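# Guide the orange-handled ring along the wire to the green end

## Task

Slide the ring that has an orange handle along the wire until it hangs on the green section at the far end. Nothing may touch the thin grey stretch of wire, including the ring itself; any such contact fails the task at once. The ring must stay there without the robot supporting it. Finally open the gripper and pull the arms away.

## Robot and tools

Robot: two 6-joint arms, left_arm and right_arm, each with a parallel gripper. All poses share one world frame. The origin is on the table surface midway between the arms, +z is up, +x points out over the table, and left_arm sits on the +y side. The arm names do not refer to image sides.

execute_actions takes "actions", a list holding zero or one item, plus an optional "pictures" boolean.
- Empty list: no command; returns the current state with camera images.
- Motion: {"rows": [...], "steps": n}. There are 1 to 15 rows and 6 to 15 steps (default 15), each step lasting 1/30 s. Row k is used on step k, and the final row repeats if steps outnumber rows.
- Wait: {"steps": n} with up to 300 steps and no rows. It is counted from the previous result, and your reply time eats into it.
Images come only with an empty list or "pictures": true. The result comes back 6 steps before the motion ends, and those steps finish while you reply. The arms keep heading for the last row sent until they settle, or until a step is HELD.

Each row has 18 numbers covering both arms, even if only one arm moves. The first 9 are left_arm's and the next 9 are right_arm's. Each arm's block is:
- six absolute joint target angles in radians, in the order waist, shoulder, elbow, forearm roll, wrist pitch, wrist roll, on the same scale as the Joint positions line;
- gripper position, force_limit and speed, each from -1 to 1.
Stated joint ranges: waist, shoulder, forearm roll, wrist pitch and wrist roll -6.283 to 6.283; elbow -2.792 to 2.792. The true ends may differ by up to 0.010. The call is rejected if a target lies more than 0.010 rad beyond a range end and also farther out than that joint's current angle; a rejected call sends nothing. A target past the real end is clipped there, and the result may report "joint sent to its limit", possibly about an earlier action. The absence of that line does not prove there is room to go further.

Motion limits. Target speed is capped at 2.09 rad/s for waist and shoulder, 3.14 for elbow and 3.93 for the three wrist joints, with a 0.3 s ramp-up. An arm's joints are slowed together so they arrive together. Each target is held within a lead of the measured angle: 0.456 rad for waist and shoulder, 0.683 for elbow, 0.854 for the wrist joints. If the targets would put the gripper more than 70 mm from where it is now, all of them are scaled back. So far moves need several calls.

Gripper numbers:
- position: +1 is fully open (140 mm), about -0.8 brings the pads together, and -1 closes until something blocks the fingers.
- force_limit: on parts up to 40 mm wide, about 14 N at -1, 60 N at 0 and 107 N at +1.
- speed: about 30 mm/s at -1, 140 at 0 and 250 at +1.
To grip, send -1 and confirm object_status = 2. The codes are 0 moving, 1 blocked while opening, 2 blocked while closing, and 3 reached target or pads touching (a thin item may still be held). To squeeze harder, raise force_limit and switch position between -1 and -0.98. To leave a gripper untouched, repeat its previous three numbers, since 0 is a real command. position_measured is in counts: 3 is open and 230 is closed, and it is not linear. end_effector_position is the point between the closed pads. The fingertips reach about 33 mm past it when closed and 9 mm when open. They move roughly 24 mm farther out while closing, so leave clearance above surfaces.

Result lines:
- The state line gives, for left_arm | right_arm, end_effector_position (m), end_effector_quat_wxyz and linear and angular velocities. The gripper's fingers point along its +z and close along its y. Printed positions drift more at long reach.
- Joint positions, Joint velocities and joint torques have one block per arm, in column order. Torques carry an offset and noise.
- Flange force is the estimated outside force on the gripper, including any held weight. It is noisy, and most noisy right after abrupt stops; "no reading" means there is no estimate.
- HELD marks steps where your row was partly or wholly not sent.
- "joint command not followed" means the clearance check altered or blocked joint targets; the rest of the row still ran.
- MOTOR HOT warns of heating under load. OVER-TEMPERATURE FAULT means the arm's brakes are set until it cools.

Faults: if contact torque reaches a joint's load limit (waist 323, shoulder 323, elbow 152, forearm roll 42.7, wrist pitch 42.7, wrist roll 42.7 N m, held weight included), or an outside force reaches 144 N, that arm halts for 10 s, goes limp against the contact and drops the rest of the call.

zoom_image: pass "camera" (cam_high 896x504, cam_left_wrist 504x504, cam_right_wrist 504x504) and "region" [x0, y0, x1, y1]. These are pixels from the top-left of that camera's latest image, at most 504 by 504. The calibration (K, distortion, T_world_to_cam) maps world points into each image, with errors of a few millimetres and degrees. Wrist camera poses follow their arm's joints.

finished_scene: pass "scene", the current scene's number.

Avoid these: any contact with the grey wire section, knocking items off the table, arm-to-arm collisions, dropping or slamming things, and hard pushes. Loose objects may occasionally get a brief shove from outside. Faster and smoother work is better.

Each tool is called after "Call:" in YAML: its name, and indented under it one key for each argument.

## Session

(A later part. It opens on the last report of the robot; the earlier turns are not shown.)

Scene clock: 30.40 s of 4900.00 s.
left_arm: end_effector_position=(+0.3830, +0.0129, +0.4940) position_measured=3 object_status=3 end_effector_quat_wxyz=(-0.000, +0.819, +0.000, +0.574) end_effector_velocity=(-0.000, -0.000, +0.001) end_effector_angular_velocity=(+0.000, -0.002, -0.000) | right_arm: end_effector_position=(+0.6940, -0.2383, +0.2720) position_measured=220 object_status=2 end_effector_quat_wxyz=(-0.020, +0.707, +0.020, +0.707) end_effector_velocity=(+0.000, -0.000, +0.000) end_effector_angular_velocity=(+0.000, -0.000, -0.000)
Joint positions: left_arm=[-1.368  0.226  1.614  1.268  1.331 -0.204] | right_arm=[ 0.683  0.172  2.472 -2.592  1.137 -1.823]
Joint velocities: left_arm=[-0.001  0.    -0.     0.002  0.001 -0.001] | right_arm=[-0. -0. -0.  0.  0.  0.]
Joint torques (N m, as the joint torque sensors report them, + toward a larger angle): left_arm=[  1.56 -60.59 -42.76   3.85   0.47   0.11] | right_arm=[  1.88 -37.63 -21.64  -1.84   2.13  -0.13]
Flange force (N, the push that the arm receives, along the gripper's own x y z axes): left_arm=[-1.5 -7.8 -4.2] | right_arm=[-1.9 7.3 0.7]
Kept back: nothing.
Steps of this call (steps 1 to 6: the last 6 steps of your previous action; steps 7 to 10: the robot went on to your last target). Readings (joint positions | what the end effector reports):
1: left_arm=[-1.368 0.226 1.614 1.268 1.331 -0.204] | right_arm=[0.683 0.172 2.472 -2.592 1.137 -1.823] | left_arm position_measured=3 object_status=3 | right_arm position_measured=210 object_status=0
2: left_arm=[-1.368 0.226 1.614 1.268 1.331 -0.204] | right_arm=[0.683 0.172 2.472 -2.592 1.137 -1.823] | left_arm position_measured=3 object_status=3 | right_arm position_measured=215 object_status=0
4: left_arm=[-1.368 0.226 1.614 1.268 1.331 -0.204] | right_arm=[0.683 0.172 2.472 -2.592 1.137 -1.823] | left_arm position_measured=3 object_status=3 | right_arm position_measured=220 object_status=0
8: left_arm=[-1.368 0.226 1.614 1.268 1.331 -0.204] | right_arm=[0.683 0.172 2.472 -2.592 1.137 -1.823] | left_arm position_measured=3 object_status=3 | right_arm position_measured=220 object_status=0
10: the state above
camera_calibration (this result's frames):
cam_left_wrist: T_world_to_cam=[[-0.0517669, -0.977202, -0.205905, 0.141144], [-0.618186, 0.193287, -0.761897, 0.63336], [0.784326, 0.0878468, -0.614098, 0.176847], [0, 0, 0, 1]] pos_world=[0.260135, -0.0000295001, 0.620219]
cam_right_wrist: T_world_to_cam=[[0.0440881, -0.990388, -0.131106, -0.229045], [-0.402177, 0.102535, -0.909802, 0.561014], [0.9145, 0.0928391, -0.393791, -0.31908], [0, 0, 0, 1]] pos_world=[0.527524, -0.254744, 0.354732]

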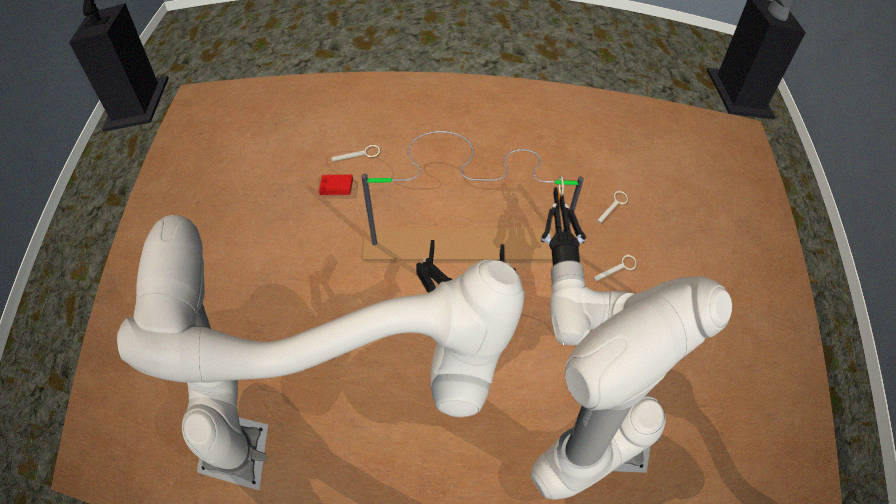

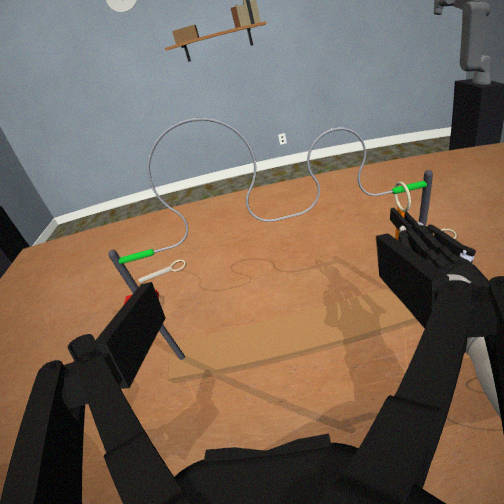

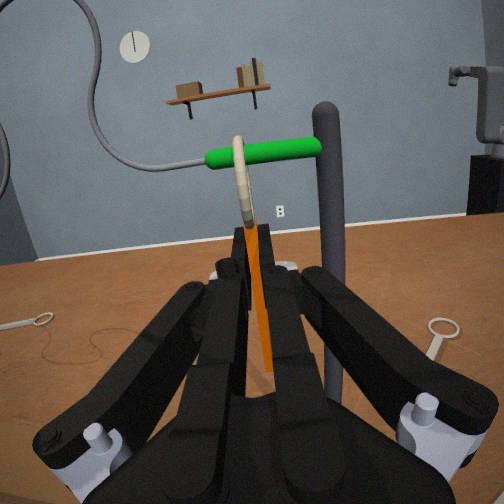

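Call:
zoom_image:
  camera: "cam_right_wrist"
  region: [190, 95, 358, 263]

Call:
zoom_image:
  camera: "cam_right_wrist"
  region: [190, 215, 358, 383]

Call:
zoom_image:
  camera: "cam_left_wrist"
  region: [370, 160, 470, 260]

Region (190, 95, 358, 263) of cam_right_wrist's 504x504 image, scaled by 3.000, with more detail than that image has.

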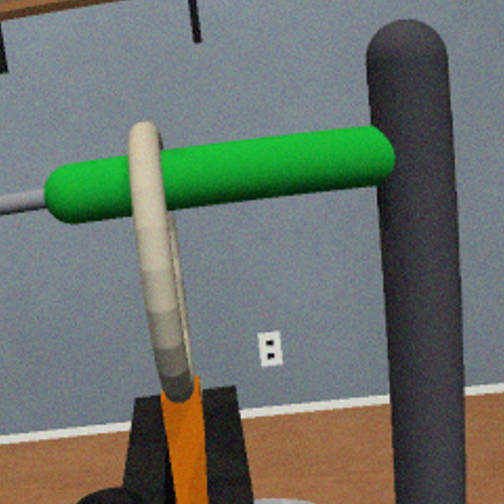

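Region (190, 215, 358, 383) of cam_right_wrist's 504x504 image, scaled by 3.000, with more detail than that image has.

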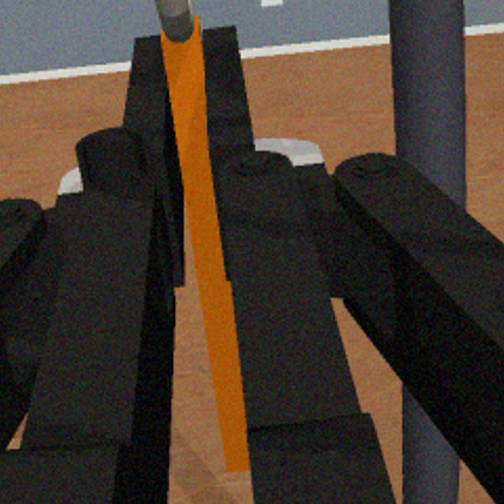

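Region (370, 160, 470, 260) of cam_left_wrist's 504x504 image, scaled by 5.040, with more detail than that image has.

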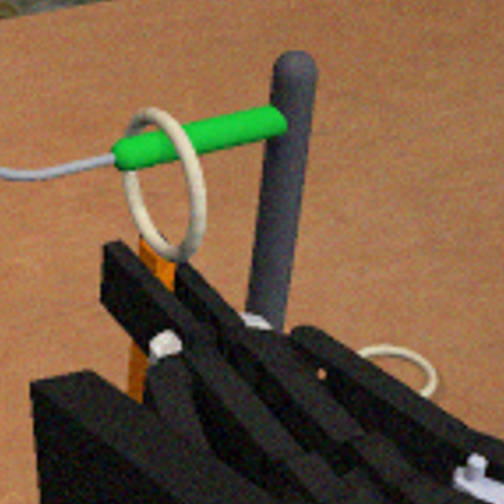

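Call:
execute_actions:
  actions:
    - {"rows": [[-1.3680,0.2263,1.6143,1.2685,1.3311,-0.2045,1,0,0, 0.6799,0.1620,2.4711,-2.5928,1.1268,-1.8275,-1,-0.5,-0.5],[-1.3680,0.2263,1.6143,1.2685,1.3311,-0.2045,1,0,0, 0.6799,0.1620,2.4711,-2.5928,1.1268,-1.8275,-1,-0.5,-0.5],[-1.3680,0.2263,1.6143,1.2685,1.3311,-0.2045,1,0,0, 0.6763,0.1517,2.4701,-2.5938,1.1163,-1.8324,-1,-0.5,-0.5],[-1.3680,0.2263,1.6143,1.2685,1.3311,-0.2045,1,0,0, 0.6728,0.1415,2.4691,-2.5947,1.1057,-1.8372,-1,-0.5,-0.5],[-1.3680,0.2263,1.6143,1.2685,1.3311,-0.2045,1,0,0, 0.6692,0.1312,2.4680,-2.5956,1.0952,-1.8421,-1,-0.5,-0.5]], "steps": 15}
  pictures: true

Scene clock: 36.33 s of 4900.00 s.
left_arm: end_effector_position=(+0.3830, +0.0129, +0.4940) position_measured=3 object_status=3 end_effector_quat_wxyz=(-0.000, +0.819, +0.000, +0.574) end_effector_velocity=(-0.000, -0.001, -0.000) end_effector_angular_velocity=(+0.000, +0.001, -0.001) | right_arm: end_effector_position=(+0.6943, -0.2442, +0.2883) position_measured=220 object_status=2 end_effector_quat_wxyz=(-0.020, +0.707, +0.020, +0.707) end_effector_velocity=(-0.000, -0.003, +0.001) end_effector_angular_velocity=(-0.005, +0.009, -0.000)
Joint positions: left_arm=[-1.368  0.226  1.614  1.268  1.331 -0.204] | right_arm=[ 0.669  0.132  2.468 -2.596  1.096 -1.842]
Joint velocities: left_arm=[ 0.     0.     0.    -0.    -0.001  0.   ] | right_arm=[-0.006 -0.012  0.001 -0.001 -0.02  -0.009]
Joint torques (N m, as the joint torque sensors report them, + toward a larger angle): left_arm=[  2.73 -60.83 -42.86   3.89   0.45   0.27] | right_arm=[  2.25 -29.93 -23.02  -2.09   1.99  -0.45]
Flange force (N, the push that the arm receives, along the gripper's own x y z axes): left_arm=[-2.5 -7.5 -5.8] | right_arm=[-5.7 8.5 2.0]
Steps of this call (steps 1 to 15: the robot went on to your last target; steps 16 to 90: nothing new was sent; then 2.63 s passed at rest; steps 91 to 99: the first 9 steps of this action). Readings (joint positions | what the end effector reports):
91: left_arm=[-1.368 0.226 1.614 1.268 1.331 -0.204] | right_arm=[0.683 0.172 2.472 -2.592 1.137 -1.823] | left_arm position_measured=3 object_status=3 | right_arm position_measured=220 object_status=2
92: left_arm=[-1.368 0.226 1.614 1.269 1.331 -0.204] | right_arm=[0.682 0.169 2.472 -2.592 1.134 -1.824] | left_arm position_measured=3 object_status=3 | right_arm position_measured=220 object_status=2
94: left_arm=[-1.368 0.226 1.614 1.268 1.331 -0.205] | right_arm=[0.679 0.160 2.471 -2.593 1.124 -1.828] | left_arm position_measured=3 object_status=3 | right_arm position_measured=220 object_status=2
98: left_arm=[-1.368 0.226 1.614 1.268 1.331 -0.204] | right_arm=[0.670 0.133 2.468 -2.595 1.097 -1.841] | left_arm position_measured=3 object_status=3 | right_arm position_measured=220 object_status=2
99: the state above
camera_calibration (this result's frames):
cam_left_wrist: T_world_to_cam=[[-0.051758, -0.977202, -0.205905, 0.141145], [-0.618187, 0.193281, -0.761897, 0.633364], [0.784325, 0.0878538, -0.614098, 0.176842], [0, 0, 0, 1]] pos_world=[0.260141, -0.0000264624, 0.620219]
cam_right_wrist: T_world_to_cam=[[0.0440043, -0.990366, -0.131297, -0.232654], [-0.401954, 0.102766, -0.909875, 0.576507], [0.914602, 0.0928137, -0.393559, -0.312573], [0, 0, 0, 1]] pos_world=[0.527847, -0.260647, 0.370987]

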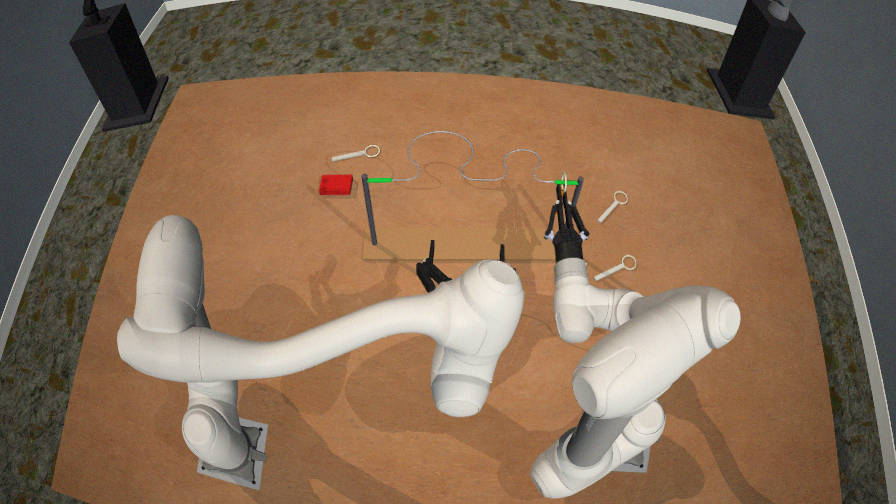

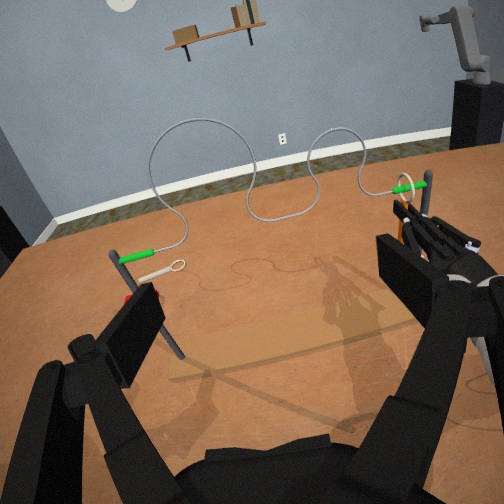

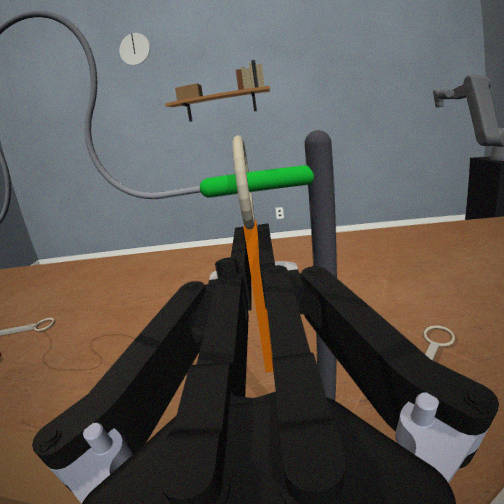

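Call:
execute_actions:
  actions:
    - {"rows": [ [-1.363,0.237,1.616,1.285,1.337,-0.255,-0.2,0,0, 0.6694,0.1248,2.4660,-2.5880,1.0802,-1.8505,-1,-0.5,-0.5], [-1.357,0.248,1.618,1.302,1.343,-0.305,-0.2,0,0, 0.6698,0.1132,2.4623,-2.5744,1.0531,-1.8657,-1,-0.5,-0.5], [-1.352,0.259,1.620,1.319,1.348,-0.355,-0.2,0,0, 0.6703,0.0978,2.4574,-2.5562,1.0170,-1.8860,-1,-0.5,-0.5], [-1.346,0.270,1.622,1.336,1.354,-0.406,-0.2,0,0, 0.6709,0.0798,2.4517,-2.5350,0.9749,-1.9096,-1,-0.5,-0.5], [-1.341,0.281,1.624,1.353,1.360,-0.456,-0.2,0,0, 0.6715,0.0606,2.4456,-2.5122,0.9298,-1.9349,-1,-0.5,-0.5], [-1.336,0.292,1.626,1.370,1.366,-0.506,-0.2,0,0, 0.6721,0.0413,2.4394,-2.4895,0.8846,-1.9602,-1,-0.5,-0.5], [-1.330,0.303,1.628,1.387,1.371,-0.557,-0.2,0,0, 0.6728,0.0221,2.4333,-2.4667,0.8395,-1.9855,-1,-0.5,-0.5], [-1.325,0.314,1.630,1.404,1.377,-0.607,-0.2,0,0, 0.6734,0.0028,2.4272,-2.4440,0.7944,-2.0108,-1,-0.5,-0.5], [-1.320,0.324,1.632,1.421,1.383,-0.657,-0.2,0,0, 0.6727,-0.0098,2.4195,-2.4133,0.7601,-2.0432,-1,-0.5,-0.5], [-1.314,0.335,1.634,1.438,1.389,-0.708,-0.2,0,0, 0.6720,-0.0223,2.4118,-2.3826,0.7259,-2.0756,-1,-0.5,-0.5], [-1.309,0.346,1.636,1.455,1.394,-0.758,-0.2,0,0, 0.6712,-0.0349,2.4040,-2.3518,0.6916,-2.1080,-1,-0.5,-0.5], [-1.303,0.357,1.638,1.472,1.400,-0.808,-0.2,0,0, 0.6705,-0.0474,2.3963,-2.3211,0.6573,-2.1404,-1,-0.5,-0.5], [-1.298,0.368,1.640,1.489,1.406,-0.859,-0.2,0,0, 0.6685,-0.0608,2.3840,-2.2622,0.6172,-2.2012,-1,-0.5,-0.5], [-1.293,0.379,1.641,1.506,1.412,-0.909,-0.2,0,0, 0.6664,-0.0742,2.3718,-2.2033,0.5772,-2.2620,-1,-0.5,-0.5], [-1.287,0.390,1.643,1.523,1.417,-0.959,-0.2,0,0, 0.6644,-0.0876,2.3595,-2.1444,0.5371,-2.3228,-1,-0.5,-0.5] ], "steps": 15}

Call:
execute_actions:
  actions:
    - {"rows": [ [-1.282,0.401,1.645,1.540,1.423,-1.010,-0.2,0,0, 0.6626,-0.0935,2.3511,-2.0940,0.5184,-2.3740,-1,-0.5,-0.5], [-1.277,0.412,1.647,1.557,1.429,-1.060,-0.2,0,0, 0.6608,-0.0994,2.3428,-2.0435,0.4997,-2.4253,-1,-0.5,-0.5], [-1.271,0.423,1.649,1.574,1.435,-1.110,-0.2,0,0, 0.6589,-0.1053,2.3344,-1.9931,0.4809,-2.4765,-1,-0.5,-0.5], [-1.266,0.433,1.651,1.591,1.440,-1.161,-0.2,0,0, 0.6571,-0.1112,2.3261,-1.9426,0.4622,-2.5278,-1,-0.5,-0.5], [-1.260,0.444,1.653,1.608,1.446,-1.211,-0.2,0,0, 0.6553,-0.1171,2.3177,-1.8922,0.4435,-2.5790,-1,-0.5,-0.5], [-1.255,0.455,1.655,1.625,1.452,-1.261,-0.2,0,0, 0.6530,-0.1210,2.3085,-1.8246,0.4328,-2.6472,-1,-0.5,-0.5], [-1.250,0.466,1.657,1.642,1.458,-1.312,-0.2,0,0, 0.6507,-0.1249,2.2993,-1.7570,0.4221,-2.7155,-1,-0.5,-0.5], [-1.244,0.477,1.659,1.659,1.463,-1.362,-0.2,0,0, 0.6483,-0.1288,2.2900,-1.6893,0.4113,-2.7837,-1,-0.5,-0.5], [-1.239,0.488,1.661,1.676,1.469,-1.412,-0.2,0,0, 0.6460,-0.1327,2.2808,-1.6217,0.4006,-2.8520,-1,-0.5,-0.5], [-1.234,0.499,1.663,1.693,1.475,-1.463,-0.2,0,0, 0.6437,-0.1366,2.2716,-1.5541,0.3899,-2.9202,-1,-0.5,-0.5], [-1.228,0.510,1.665,1.710,1.481,-1.513,-0.2,0,0, 0.6409,-0.1386,2.2617,-1.4795,0.3894,-2.9952,-1,-0.5,-0.5], [-1.223,0.521,1.667,1.727,1.487,-1.563,-0.2,0,0, 0.6382,-0.1406,2.2518,-1.4049,0.3888,-3.0702,-1,-0.5,-0.5], [-1.217,0.532,1.669,1.744,1.492,-1.614,-0.2,0,0, 0.6354,-0.1425,2.2419,-1.3302,0.3883,-3.1451,-1,-0.5,-0.5], [-1.212,0.542,1.671,1.761,1.498,-1.664,-0.2,0,0, 0.6327,-0.1445,2.2320,-1.2556,0.3877,-3.2201,-1,-0.5,-0.5], [-1.207,0.553,1.673,1.778,1.504,-1.714,-0.2,0,0, 0.6299,-0.1465,2.2221,-1.1810,0.3872,-3.2951,-1,-0.5,-0.5] ], "steps": 15}

Call:
execute_actions:
  actions:
    - {"rows": [ [-1.201,0.564,1.675,1.795,1.510,-1.764,-0.2,0,0, 0.6268,-0.1468,2.2116,-1.1159,0.3961,-3.3604,-1,-0.5,-0.5], [-1.196,0.575,1.676,1.812,1.515,-1.815,-0.2,0,0, 0.6237,-0.1470,2.2011,-1.0509,0.4050,-3.4257,-1,-0.5,-0.5], [-1.191,0.586,1.678,1.829,1.521,-1.865,-0.2,0,0, 0.6206,-0.1473,2.1906,-0.9858,0.4139,-3.4909,-1,-0.5,-0.5], [-1.185,0.597,1.680,1.846,1.527,-1.915,-0.2,0,0, 0.6175,-0.1475,2.1801,-0.9208,0.4228,-3.5562,-1,-0.5,-0.5], [-1.180,0.608,1.682,1.862,1.533,-1.966,-0.2,0,0, 0.6144,-0.1478,2.1696,-0.8557,0.4317,-3.6215,-1,-0.5,-0.5], [-1.174,0.619,1.684,1.879,1.538,-2.016,-0.2,0,0, 0.6103,-0.1462,2.1559,-0.7960,0.4505,-3.6812,-1,-0.5,-0.5], [-1.169,0.630,1.686,1.896,1.544,-2.066,-0.2,0,0, 0.6062,-0.1446,2.1423,-0.7363,0.4694,-3.7410,-1,-0.5,-0.5], [-1.164,0.641,1.688,1.913,1.550,-2.117,-0.2,0,0, 0.6020,-0.1430,2.1286,-0.6766,0.4882,-3.8007,-1,-0.5,-0.5], [-1.158,0.651,1.690,1.930,1.556,-2.167,-0.2,0,0, 0.5979,-0.1414,2.1149,-0.6169,0.5070,-3.8604,-1,-0.5,-0.5], [-1.153,0.662,1.692,1.947,1.561,-2.217,-0.2,0,0, 0.5921,-0.1369,2.0960,-0.5611,0.5378,-3.9160,-1,-0.5,-0.5], [-1.148,0.673,1.694,1.964,1.567,-2.268,-0.2,0,0, 0.5864,-0.1325,2.0772,-0.5053,0.5685,-3.9717,-1,-0.5,-0.5], [-1.142,0.684,1.696,1.981,1.573,-2.318,-0.2,0,0, 0.5806,-0.1280,2.0583,-0.4495,0.5993,-4.0273,-1,-0.5,-0.5], [-1.137,0.695,1.698,1.998,1.579,-2.368,-0.2,0,0, 0.5756,-0.1217,2.0416,-0.4202,0.6285,-4.0561,-1,-0.5,-0.5], [-1.131,0.706,1.700,2.015,1.584,-2.419,-0.2,0,0, 0.5706,-0.1154,2.0248,-0.3910,0.6577,-4.0849,-1,-0.5,-0.5], [-1.126,0.7168,1.7017,2.0322,1.5901,-2.469,-0.2,0,0, 0.5656,-0.1091,2.0081,-0.3617,0.6869,-4.1137,-1,-0.5,-0.5] ], "steps": 15}

Call:
execute_actions:
  actions:
    - {"rows": [ [-1.126,0.7168,1.7017,2.0322,1.5901,-2.469,-0.2,0,0, 0.5606,-0.1028,1.9914,-0.3325,0.7161,-4.1425,-1,-0.5,-0.5], [-1.126,0.7168,1.7017,2.0322,1.5901,-2.469,-0.2,0,0, 0.5557,-0.0966,1.9747,-0.3032,0.7453,-4.1713,-1,-0.5,-0.5], [-1.126,0.7168,1.7017,2.0322,1.5901,-2.469,-0.2,0,0, 0.5507,-0.0903,1.9579,-0.2739,0.7744,-4.2001,-1,-0.5,-0.5], [-1.126,0.7168,1.7017,2.0322,1.5901,-2.469,-0.2,0,0, 0.5457,-0.0840,1.9412,-0.2447,0.8036,-4.2289,-1,-0.5,-0.5], [-1.126,0.7168,1.7017,2.0322,1.5901,-2.469,-0.2,0,0, 0.5409,-0.0748,1.9239,-0.2286,0.8338,-4.2441,-1,-0.5,-0.5], [-1.126,0.7168,1.7017,2.0322,1.5901,-2.469,-0.2,0,0, 0.5361,-0.0656,1.9065,-0.2126,0.8640,-4.2593,-1,-0.5,-0.5], [-1.126,0.7168,1.7017,2.0322,1.5901,-2.469,-0.2,0,0, 0.5314,-0.0564,1.8892,-0.1965,0.8942,-4.2745,-1,-0.5,-0.5], [-1.126,0.7168,1.7017,2.0322,1.5901,-2.469,-0.2,0,0, 0.5266,-0.0472,1.8718,-0.1804,0.9245,-4.2897,-1,-0.5,-0.5], [-1.126,0.7168,1.7017,2.0322,1.5901,-2.469,-0.2,0,0, 0.5218,-0.0380,1.8545,-0.1644,0.9547,-4.3049,-1,-0.5,-0.5], [-1.126,0.7168,1.7017,2.0322,1.5901,-2.469,-0.2,0,0, 0.5174,-0.0295,1.8386,-0.1496,0.9824,-4.3189,-1,-0.5,-0.5], [-1.126,0.7168,1.7017,2.0322,1.5901,-2.469,-0.2,0,0, 0.5135,-0.0219,1.8242,-0.1362,1.0076,-4.3315,-1,-0.5,-0.5], [-1.126,0.7168,1.7017,2.0322,1.5901,-2.469,-0.2,0,0, 0.5103,-0.0157,1.8126,-0.1255,1.0277,-4.3417,-1,-0.5,-0.5], [-1.126,0.7168,1.7017,2.0322,1.5901,-2.469,-0.2,0,0, 0.5079,-0.0111,1.8039,-0.1175,1.0428,-4.3493,-1,-0.5,-0.5], [-1.126,0.7168,1.7017,2.0322,1.5901,-2.469,-0.2,0,0, 0.5059,-0.0073,1.7967,-0.1108,1.0554,-4.3556,-1,-0.5,-0.5] ], "steps": 15}

Call:
execute_actions:
  actions:
    - {"steps": 10}
  pictures: true

Scene clock: 42.47 s of 4900.00 s.
left_arm: end_effector_position=(+0.4162, +0.0130, +0.4731) position_measured=60 object_status=0 end_effector_quat_wxyz=(+0.038, +0.787, +0.098, +0.608) end_effector_velocity=(+0.158, -0.001, -0.104) end_effector_angular_velocity=(-0.872, -0.500, +0.502) | right_arm: end_effector_position=(+0.6906, -0.2474, +0.2899) position_measured=220 object_status=2 end_effector_quat_wxyz=(-0.014, +0.749, +0.020, +0.663) end_effector_velocity=(-0.047, +0.014, +0.019) end_effector_angular_velocity=(-0.003, +0.691, +0.055)
Joint positions: left_arm=[-1.337  0.288  1.625  1.364  1.364 -0.49 ] | right_arm=[ 0.672  0.042  2.44  -2.49   0.887 -1.959]
Joint velocities: left_arm=[ 0.151  0.309  0.056  0.476  0.16  -1.408] | right_arm=[ 0.017 -0.514 -0.167  0.619 -1.197 -0.687]
Joint torques (N m, as the joint torque sensors report them, + toward a larger angle): left_arm=[  5.64 -66.48 -41.17   3.36   0.31   0.09] | right_arm=[ -0.28 -33.24 -27.49  -2.18   2.19   0.1 ]
Flange force (N, the push that the arm receives, along the gripper's own x y z axes): left_arm=[-0.9 -4.4 -9.0] | right_arm=[-2.9 1.1 -3.2]
Steps of this call (steps 1 to 6: the last 6 steps of your previous action; steps 7 to 15: the robot went on to your last target; steps 16 to 90: nothing new was sent; then 2.83 s passed at rest; steps 91 to 99: the first 9 steps of this action). Readings (joint positions | what the end effector reports):
91: left_arm=[-1.368 0.226 1.614 1.268 1.331 -0.205] | right_arm=[0.669 0.131 2.468 -2.596 1.095 -1.842] | left_arm position_measured=3 object_status=0 | right_arm position_measured=220 object_status=2
92: left_arm=[-1.367 0.228 1.614 1.270 1.331 -0.212] | right_arm=[0.669 0.129 2.467 -2.593 1.089 -1.845] | left_arm position_measured=6 object_status=0 | right_arm position_measured=220 object_status=2
94: left_arm=[-1.362 0.239 1.616 1.289 1.338 -0.268] | right_arm=[0.670 0.115 2.463 -2.576 1.057 -1.864] | left_arm position_measured=22 object_status=0 | right_arm position_measured=220 object_status=2
98: left_arm=[-1.343 0.278 1.623 1.348 1.358 -0.442] | right_arm=[0.671 0.059 2.445 -2.511 0.927 -1.937] | left_arm position_measured=52 object_status=0 | right_arm position_measured=220 object_status=2
99: the state above

Scene clock: 42.97 s of 4900.00 s.
left_arm: end_effector_position=(+0.4914, +0.0102, +0.4194) position_measured=154 object_status=0 end_effector_quat_wxyz=(+0.192, +0.652, +0.294, +0.672) end_effector_velocity=(+0.134, -0.011, -0.116) end_effector_angular_velocity=(-0.965, -0.610, +0.084) | right_arm: end_effector_position=(+0.6750, -0.2487, +0.2975) position_measured=220 object_status=2 end_effector_quat_wxyz=(-0.011, +0.845, +0.022, +0.534) end_effector_velocity=(-0.019, -0.009, +0.014) end_effector_angular_velocity=(-0.034, +0.490, -0.024)
Joint positions: left_arm=[-1.258  0.45   1.654  1.617  1.449 -1.236] | right_arm=[ 0.654 -0.117  2.314 -1.857  0.446 -2.615]
Joint velocities: left_arm=[ 0.16   0.323  0.059  0.5    0.169 -1.48 ] | right_arm=[-0.06  -0.13  -0.248  1.707 -0.38  -1.722]
Joint torques (N m, as the joint torque sensors report them, + toward a larger angle): left_arm=[  5.68 -78.59 -37.99   2.48   1.15  -0.15] | right_arm=[  2.25 -18.35 -35.68  -1.1    1.01  -0.51]
Flange force (N, the push that the arm receives, along the gripper's own x y z axes): left_arm=[6.1 -1.2 -7.5] | right_arm=no reading
Steps of this call (steps 1 to 6: the last 6 steps of your previous action; steps 7 to 15: the first 9 steps of this action). Readings (joint positions | what the end effector reports):
7: left_arm=[-1.301 0.363 1.639 1.481 1.403 -0.835] | right_arm=[0.669 -0.058 2.385 -2.264 0.625 -2.199] | left_arm position_measured=113 object_status=0 | right_arm position_measured=220 object_status=2
8: left_arm=[-1.295 0.374 1.640 1.498 1.409 -0.885] | right_arm=[0.667 -0.069 2.375 -2.217 0.592 -2.248] | left_arm position_measured=120 object_status=0 | right_arm position_measured=220 object_status=2
10: left_arm=[-1.285 0.396 1.644 1.532 1.420 -0.985] | right_arm=[0.663 -0.087 2.357 -2.119 0.538 -2.348] | left_arm position_measured=135 object_status=0 | right_arm position_measured=220 object_status=2
14: left_arm=[-1.263 0.439 1.652 1.600 1.443 -1.186] | right_arm=[0.656 -0.112 2.322 -1.913 0.460 -2.557] | left_arm position_measured=154 object_status=0 | right_arm position_measured=220 object_status=2
15: the state above

Scene clock: 43.47 s of 4900.00 s.
left_arm: end_effector_position=(+0.5291, +0.0058, +0.3824) position_measured=154 object_status=3 end_effector_quat_wxyz=(+0.318, +0.555, +0.367, +0.676) end_effector_velocity=(-0.000, -0.001, -0.001) end_effector_angular_velocity=(-0.004, +0.000, -0.002) | right_arm: end_effector_position=(+0.6703, -0.2483, +0.3028) position_measured=220 object_status=2 end_effector_quat_wxyz=(-0.010, +0.878, +0.023, +0.478) end_effector_velocity=(-0.000, +0.000, -0.001) end_effector_angular_velocity=(-0.005, +0.002, +0.004)
Joint positions: left_arm=[-1.209  0.548  1.672  1.77   1.501 -1.689] | right_arm=[ 0.635 -0.142  2.243 -1.337  0.39  -3.138]
Joint velocities: left_arm=[-0.     0.     0.     0.    -0.001 -0.004] | right_arm=[ 0.001  0.    -0.     0.006  0.    -0.011]
Joint torques (N m, as the joint torque sensors report them, + toward a larger angle): left_arm=[  2.64 -86.65 -36.99   1.72   1.52   0.07] | right_arm=[  1.05 -20.55 -38.04   0.43  -0.4    0.03]
Flange force (N, the push that the arm receives, along the gripper's own x y z axes): left_arm=[7.9 1.1 -4.5] | right_arm=no reading
Kept back: nothing.
A step of this action was HELD (marked below), so the last 6 steps of it were dropped. An arm can still carry out its HELD step.
Steps of this call (steps 1 to 6: the last 6 steps of your previous action; steps 7 to 15: the first 9 steps of this action). Readings (joint positions | what the end effector reports):
7: left_arm=[-1.220 0.526 1.668 1.736 1.489 -1.589] | right_arm=[0.638 -0.140 2.252 -1.406 0.391 -3.069] | left_arm position_measured=154 object_status=3 | right_arm position_measured=220 object_status=2
8: left_arm=[-1.215 0.537 1.670 1.753 1.495 -1.639] | right_arm=[0.636 -0.142 2.243 -1.337 0.390 -3.139] | left_arm position_measured=154 object_status=3 | right_arm position_measured=220 object_status=2
9: left_arm=[-1.209 0.548 1.672 1.770 1.501 -1.689] | right_arm=[0.635 -0.142 2.241 -1.314 0.390 -3.152] | left_arm position_measured=154 object_status=3 | right_arm position_measured=220 object_status=2 HELD
10: left_arm=[-1.209 0.550 1.673 1.770 1.502 -1.691] | right_arm=[0.635 -0.142 2.242 -1.338 0.390 -3.135] | left_arm position_measured=154 object_status=3 | right_arm position_measured=220 object_status=2 HELD
11: left_arm=[-1.209 0.548 1.672 1.770 1.502 -1.686] | right_arm=[0.635 -0.142 2.242 -1.340 0.390 -3.135] | left_arm position_measured=154 object_status=3 | right_arm position_measured=220 object_status=2 HELD
12: left_arm=[-1.209 0.548 1.672 1.770 1.502 -1.687] | right_arm=[0.635 -0.142 2.242 -1.339 0.390 -3.136] | left_arm position_measured=154 object_status=3 | right_arm position_measured=220 object_status=2 HELD
13: left_arm=[-1.209 0.548 1.672 1.770 1.501 -1.688] | right_arm=[0.635 -0.142 2.243 -1.338 0.390 -3.136] | left_arm position_measured=154 object_status=3 | right_arm position_measured=220 object_status=2 HELD
14: left_arm=[-1.209 0.548 1.672 1.770 1.501 -1.689] | right_arm=[0.635 -0.142 2.243 -1.337 0.390 -3.137] | left_arm position_measured=154 object_status=3 | right_arm position_measured=220 object_status=2 HELD
15: the state above HELD
joint command not followed: on one or more control steps a check withheld the commanded joint targets of the left arm, and it was not sent them on those steps. On the call's last step the targets were still withheld.
cause: the commanded joint targets would bring a part of the robot too close to another arm (a part of this arm just beyond joint 4 (forearm roll) and a part of the other arm just beyond its joint 4 (forearm roll)); next, command targets that bring no part of the robot closer to that arm.
joint command not followed: on one or more control steps a check withheld the commanded joint targets of the right arm, and it was not sent them on those steps. On the call's last step the targets were still withheld.
cause: the commanded joint targets would bring a part of the robot too close to another arm (a part of this arm just beyond joint 4 (forearm roll) and a part of the other arm just beyond its joint 4 (forearm roll)); next, command targets that bring no part of the robot closer to that arm.

Scene clock: 43.77 s of 4900.00 s.
left_arm: end_effector_position=(+0.5295, +0.0054, +0.3815) position_measured=154 object_status=3 end_effector_quat_wxyz=(+0.320, +0.554, +0.368, +0.675) end_effector_velocity=(+0.006, +0.002, -0.003) end_effector_angular_velocity=(-0.040, -0.030, -0.001) | right_arm: end_effector_position=(+0.6703, -0.2483, +0.3028) position_measured=220 object_status=2 end_effector_quat_wxyz=(-0.010, +0.878, +0.023, +0.477) end_effector_velocity=(-0.000, -0.000, +0.000) end_effector_angular_velocity=(-0.000, -0.000, +0.000)
Joint positions: left_arm=[-1.209  0.549  1.672  1.772  1.501 -1.696] | right_arm=[ 0.635 -0.142  2.243 -1.337  0.39  -3.138]
Joint velocities: left_arm=[ 0.009  0.014  0.003  0.023  0.015 -0.062] | right_arm=[ 0. -0.  0. -0.  0.  0.]
Joint torques (N m, as the joint torque sensors report them, + toward a larger angle): left_arm=[  3.45 -84.24 -36.94   1.44   1.57   0.16] | right_arm=[  2.54 -22.43 -38.1    0.36  -0.33  -0.15]
Flange force (N, the push that the arm receives, along the gripper's own x y z axes): left_arm=[10.1 0.3 -5.3] | right_arm=no reading
Kept back: nothing.
A step of this action was HELD (marked below), so the last 6 steps of it were dropped. An arm can still carry out its HELD step.
Steps of this call (steps 1 to 9: the first 9 steps of this action). Readings (joint positions | what the end effector reports):
1: left_arm=[-1.209 0.548 1.672 1.770 1.501 -1.689] | right_arm=[0.635 -0.142 2.243 -1.337 0.390 -3.138] | left_arm position_measured=154 object_status=3 | right_arm position_measured=220 object_status=2 HELD
2: left_arm=[-1.209 0.548 1.672 1.770 1.501 -1.689] | right_arm=[0.635 -0.142 2.243 -1.337 0.390 -3.138] | left_arm position_measured=154 object_status=3 | right_arm position_measured=220 object_status=2 HELD
3: left_arm=[-1.209 0.548 1.672 1.770 1.501 -1.689] | right_arm=[0.635 -0.142 2.243 -1.337 0.390 -3.138] | left_arm position_measured=154 object_status=3 | right_arm position_measured=220 object_status=2 HELD
4: left_arm=[-1.209 0.548 1.672 1.770 1.501 -1.690] | right_arm=[0.635 -0.142 2.243 -1.337 0.390 -3.138] | left_arm position_measured=154 object_status=3 | right_arm position_measured=220 object_status=2 HELD
5: left_arm=[-1.209 0.548 1.672 1.770 1.501 -1.691] | right_arm=[0.635 -0.142 2.243 -1.337 0.390 -3.138] | left_arm position_measured=154 object_status=3 | right_arm position_measured=220 object_status=2 HELD
6: left_arm=[-1.209 0.548 1.672 1.770 1.501 -1.692] | right_arm=[0.635 -0.142 2.243 -1.337 0.390 -3.138] | left_arm position_measured=154 object_status=3 | right_arm position_measured=220 object_status=2 HELD
7: left_arm=[-1.209 0.549 1.672 1.770 1.501 -1.693] | right_arm=[0.635 -0.142 2.243 -1.337 0.390 -3.138] | left_arm position_measured=154 object_status=3 | right_arm position_measured=220 object_status=2 HELD
8: left_arm=[-1.209 0.549 1.672 1.771 1.501 -1.694] | right_arm=[0.635 -0.142 2.243 -1.337 0.390 -3.138] | left_arm position_measured=154 object_status=3 | right_arm position_measured=220 object_status=2 HELD
9: the state above HELD
joint command not followed: on one or more control steps a check withheld the commanded joint targets of the left arm, and it was not sent them on those steps.
cause: the commanded joint targets would bring a part of the robot too close to another arm (a part of this arm just beyond joint 4 (forearm roll) and a part of the other arm just beyond its joint 4 (forearm roll), along the way the arms are being sent); next, command targets that bring no part of the robot closer to that arm.
joint command not followed: on one or more control steps a check withheld the commanded joint targets of the right arm, and it was not sent them on those steps. On the call's last step the targets were still withheld.
cause: the commanded joint targets would bring a part of the robot too close to another arm (a part of this arm just beyond joint 4 (forearm roll) and a part of the other arm just beyond its joint 4 (forearm roll)); next, command targets that bring no part of the robot closer to that arm.

Scene clock: 44.10 s of 4900.00 s.
left_arm: end_effector_position=(+0.5331, +0.0049, +0.3774) position_measured=154 object_status=3 end_effector_quat_wxyz=(+0.334, +0.544, +0.373, +0.674) end_effector_velocity=(+0.012, -0.003, -0.015) end_effector_angular_velocity=(-0.112, -0.067, -0.025) | right_arm: end_effector_position=(+0.6703, -0.2483, +0.3028) position_measured=220 object_status=2 end_effector_quat_wxyz=(-0.010, +0.878, +0.023, +0.477) end_effector_velocity=(-0.000, -0.000, -0.001) end_effector_angular_velocity=(-0.001, +0.001, +0.000)
Joint positions: left_arm=[-1.204  0.56   1.674  1.788  1.507 -1.743] | right_arm=[ 0.635 -0.142  2.243 -1.337  0.39  -3.138]
Joint velocities: left_arm=[ 0.018  0.037  0.007  0.059  0.021 -0.171] | right_arm=[-0.     0.     0.001 -0.    -0.    -0.   ]
Joint torques (N m, as the joint torque sensors report them, + toward a larger angle): left_arm=[ -0.99 -88.18 -37.38   1.96   1.15  -0.04] | right_arm=[  2.06 -22.97 -37.67   0.38  -0.41  -0.16]
Flange force (N, the push that the arm receives, along the gripper's own x y z axes): left_arm=[6.6 -1.4 -1.2] | right_arm=no reading
Kept back: nothing.
Steps of this call (steps 1 to 10: nothing new was sent). Readings (joint positions | what the end effector reports):
1: left_arm=[-1.208 0.550 1.672 1.773 1.502 -1.699] | right_arm=[0.635 -0.142 2.243 -1.337 0.390 -3.138] | left_arm position_measured=154 object_status=3 | right_arm position_measured=220 object_status=2
2: left_arm=[-1.208 0.550 1.672 1.774 1.502 -1.702] | right_arm=[0.635 -0.142 2.243 -1.337 0.390 -3.138] | left_arm position_measured=154 object_status=3 | right_arm position_measured=220 object_status=2
4: left_arm=[-1.207 0.552 1.673 1.776 1.503 -1.710] | right_arm=[0.635 -0.142 2.243 -1.337 0.390 -3.138] | left_arm position_measured=154 object_status=3 | right_arm position_measured=220 object_status=2
8: left_arm=[-1.205 0.557 1.674 1.784 1.506 -1.732] | right_arm=[0.635 -0.142 2.243 -1.337 0.390 -3.138] | left_arm position_measured=154 object_status=3 | right_arm position_measured=220 object_status=2
10: the state above
camera_calibration (this result's frames):
cam_left_wrist: T_world_to_cam=[[0.0178885, -0.664918, 0.746702, -0.281053], [-0.133135, -0.741755, -0.657324, 0.345407], [0.990936, -0.087654, -0.101793, -0.314377], [0, 0, 0, 1]] pos_world=[0.362541, 0.0417742, 0.404905]
cam_right_wrist: T_world_to_cam=[[-0.032411, -0.994578, -0.0988117, -0.193401], [-0.83188, 0.0816442, -0.548918, 0.754074], [0.554009, 0.0644085, -0.830015, 0.0822757], [0, 0, 0, 1]] pos_world=[0.575449, -0.259218, 0.463104]

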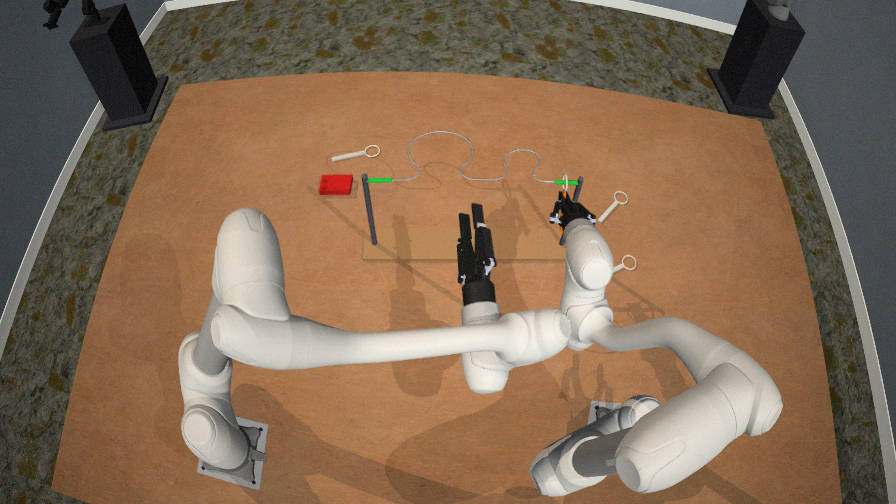

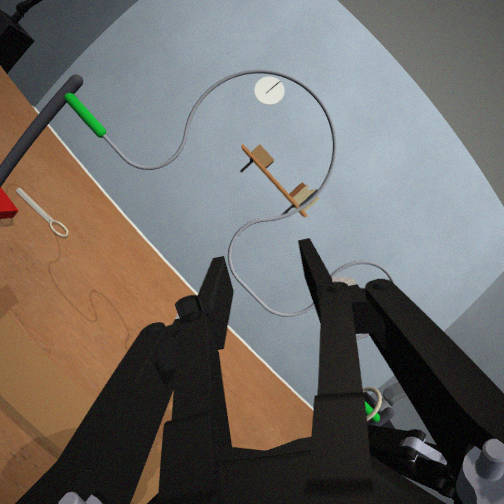

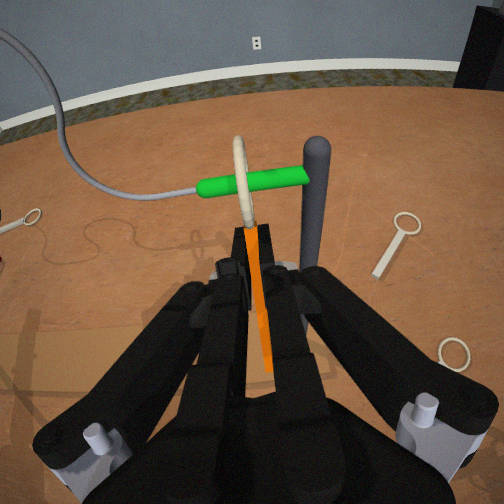

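Call:
execute_actions:
  actions:
    - {"rows": [[-1.12,0.45,2.05,1.95,1.55,-2.2,-0.2,0,0, 0.6354,-0.1425,2.2425,-1.337,0.3890,-3.138,-1,-0.5,-0.5]], "steps": 15}

Scene clock: 44.70 s of 4900.00 s.
left_arm: end_effector_position=(+0.5379, +0.0207, +0.3673) position_measured=154 object_status=3 end_effector_quat_wxyz=(+0.359, +0.526, +0.381, +0.670) end_effector_velocity=(-0.000, +0.070, -0.016) end_effector_angular_velocity=(-0.051, -0.042, -0.022) | right_arm: end_effector_position=(+0.6702, -0.2481, +0.3033) position_measured=220 object_status=2 end_effector_quat_wxyz=(-0.011, +0.878, +0.023, +0.478) end_effector_velocity=(+0.000, -0.000, +0.001) end_effector_angular_velocity=(-0.000, -0.001, +0.000)
Joint positions: left_arm=[-1.189  0.56   1.716  1.824  1.518 -1.848] | right_arm=[ 0.635 -0.142  2.243 -1.337  0.389 -3.138]
Joint velocities: left_arm=[ 0.034 -0.056  0.164  0.063  0.015 -0.172] | right_arm=[-0.    -0.001 -0.    -0.001 -0.    -0.   ]
Joint torques (N m, as the joint torque sensors report them, + toward a larger angle): left_arm=[  4.41 -85.95 -35.88   1.63   1.59  -0.12] | right_arm=[  2.49 -22.63 -38.07   0.53  -0.42  -0.08]
Flange force (N, the push that the arm receives, along the gripper's own x y z axes): left_arm=[7.7 2.7 -7.1] | right_arm=no reading
Steps of this call (steps 1 to 9: nothing new was sent; steps 10 to 18: the first 9 steps of this action). Readings (joint positions | what the end effector reports):
10: left_arm=[-1.197 0.572 1.676 1.808 1.514 -1.802] | right_arm=[0.635 -0.142 2.243 -1.337 0.390 -3.138] | left_arm position_measured=154 object_status=3 | right_arm position_measured=220 object_status=2
11: left_arm=[-1.196 0.572 1.679 1.810 1.514 -1.808] | right_arm=[0.635 -0.142 2.243 -1.337 0.390 -3.138] | left_arm position_measured=154 object_status=3 | right_arm position_measured=220 object_status=2
13: left_arm=[-1.194 0.570 1.688 1.814 1.516 -1.819] | right_arm=[0.635 -0.142 2.243 -1.337 0.389 -3.138] | left_arm position_measured=154 object_status=3 | right_arm position_measured=220 object_status=2
17: left_arm=[-1.190 0.562 1.710 1.822 1.518 -1.843] | right_arm=[0.635 -0.142 2.243 -1.337 0.389 -3.138] | left_arm position_measured=154 object_status=3 | right_arm position_measured=220 object_status=2
18: the state above

Call:
execute_actions:
  actions:
    - {"steps": 20}

Scene clock: 45.37 s of 4900.00 s.
left_arm: end_effector_position=(+0.5362, +0.0681, +0.3553) position_measured=154 object_status=3 end_effector_quat_wxyz=(+0.379, +0.514, +0.384, +0.667) end_effector_velocity=(-0.004, +0.072, -0.018) end_effector_angular_velocity=(-0.050, -0.034, -0.027) | right_arm: end_effector_position=(+0.6702, -0.2481, +0.3035) position_measured=220 object_status=2 end_effector_quat_wxyz=(-0.011, +0.878, +0.023, +0.478) end_effector_velocity=(-0.000, -0.000, -0.000) end_effector_angular_velocity=(-0.000, +0.000, +0.000)
Joint positions: left_arm=[-1.166  0.524  1.827  1.866  1.529 -1.965] | right_arm=[ 0.635 -0.143  2.243 -1.337  0.389 -3.138]
Joint velocities: left_arm=[ 0.035 -0.054  0.164  0.061  0.016 -0.172] | right_arm=[-0.  0.  0. -0. -0. -0.]
Joint torques (N m, as the joint torque sensors report them, + toward a larger angle): left_arm=[  2.65 -83.97 -34.98   1.25   1.94  -0.22] | right_arm=[  1.64 -21.52 -37.8    0.3   -0.41  -0.1 ]
Flange force (N, the push that the arm receives, along the gripper's own x y z axes): left_arm=[3.9 0.0 -5.1] | right_arm=no reading
Kept back: nothing.
Steps of this call (steps 1 to 6: the last 6 steps of your previous action; steps 7 to 20: the robot went on to your last target). Readings (joint positions | what the end effector reports):
1: left_arm=[-1.187 0.559 1.721 1.826 1.519 -1.854] | right_arm=[0.635 -0.142 2.243 -1.337 0.389 -3.138] | left_arm position_measured=154 object_status=3 | right_arm position_measured=220 object_status=2
2: left_arm=[-1.186 0.557 1.727 1.828 1.519 -1.860] | right_arm=[0.635 -0.142 2.243 -1.337 0.389 -3.138] | left_arm position_measured=154 object_status=3 | right_arm position_measured=220 object_status=2
4: left_arm=[-1.184 0.553 1.738 1.832 1.520 -1.872] | right_arm=[0.635 -0.142 2.243 -1.337 0.389 -3.138] | left_arm position_measured=154 object_status=3 | right_arm position_measured=220 object_status=2
8: left_arm=[-1.180 0.546 1.760 1.841 1.522 -1.895] | right_arm=[0.635 -0.142 2.243 -1.337 0.389 -3.138] | left_arm position_measured=154 object_status=3 | right_arm position_measured=220 object_status=2
20: the state above

Call:
execute_actions:
  actions:
    - {"rows": [[-1.12,0.45,2.05,1.95,1.55,-2.2,-0.2,0,0, 0.6299,-0.1465,2.2221,-1.1810,0.3872,-3.2951,-1,-0.5,-0.5]], "steps": 15}

Scene clock: 46.07 s of 4900.00 s.
left_arm: end_effector_position=(+0.5312, +0.1186, +0.3426) position_measured=154 object_status=3 end_effector_quat_wxyz=(+0.400, +0.504, +0.385, +0.661) end_effector_velocity=(-0.009, +0.072, -0.018) end_effector_angular_velocity=(-0.052, -0.027, -0.036) | right_arm: end_effector_position=(+0.6683, -0.2458, +0.3048) position_measured=220 object_status=2 end_effector_quat_wxyz=(-0.013, +0.887, +0.026, +0.462) end_effector_velocity=(-0.000, +0.000, -0.001) end_effector_angular_velocity=(+0.002, +0.004, -0.000)
Joint positions: left_arm=[-1.142  0.485  1.944  1.91   1.54  -2.088] | right_arm=[ 0.63  -0.147  2.222 -1.182  0.387 -3.295]
Joint velocities: left_arm=[ 0.034 -0.054  0.164  0.062  0.016 -0.173] | right_arm=[-0.     0.    -0.001  0.011 -0.    -0.009]
Joint torques (N m, as the joint torque sensors report them, + toward a larger angle): left_arm=[  1.96 -79.35 -32.16   1.05   2.1    0.08] | right_arm=[  1.56 -22.73 -38.81   0.96  -0.78  -0.05]
Flange force (N, the push that the arm receives, along the gripper's own x y z axes): left_arm=[1.5 0.0 -3.7] | right_arm=no reading
Steps of this call (steps 1 to 12: the robot went on to your last target; steps 13 to 21: the first 9 steps of this action). Readings (joint positions | what the end effector reports):
13: left_arm=[-1.151 0.500 1.899 1.893 1.536 -2.041] | right_arm=[0.635 -0.143 2.242 -1.337 0.389 -3.138] | left_arm position_measured=154 object_status=3 | right_arm position_measured=220 object_status=2
14: left_arm=[-1.150 0.498 1.905 1.895 1.536 -2.047] | right_arm=[0.635 -0.143 2.241 -1.329 0.389 -3.147] | left_arm position_measured=154 object_status=3 | right_arm position_measured=220 object_status=2
16: left_arm=[-1.148 0.494 1.916 1.899 1.537 -2.059] | right_arm=[0.633 -0.144 2.234 -1.271 0.388 -3.205] | left_arm position_measured=154 object_status=3 | right_arm position_measured=220 object_status=2
20: left_arm=[-1.143 0.487 1.938 1.908 1.539 -2.082] | right_arm=[0.630 -0.147 2.222 -1.182 0.387 -3.294] | left_arm position_measured=154 object_status=3 | right_arm position_measured=220 object_status=2
21: the state above


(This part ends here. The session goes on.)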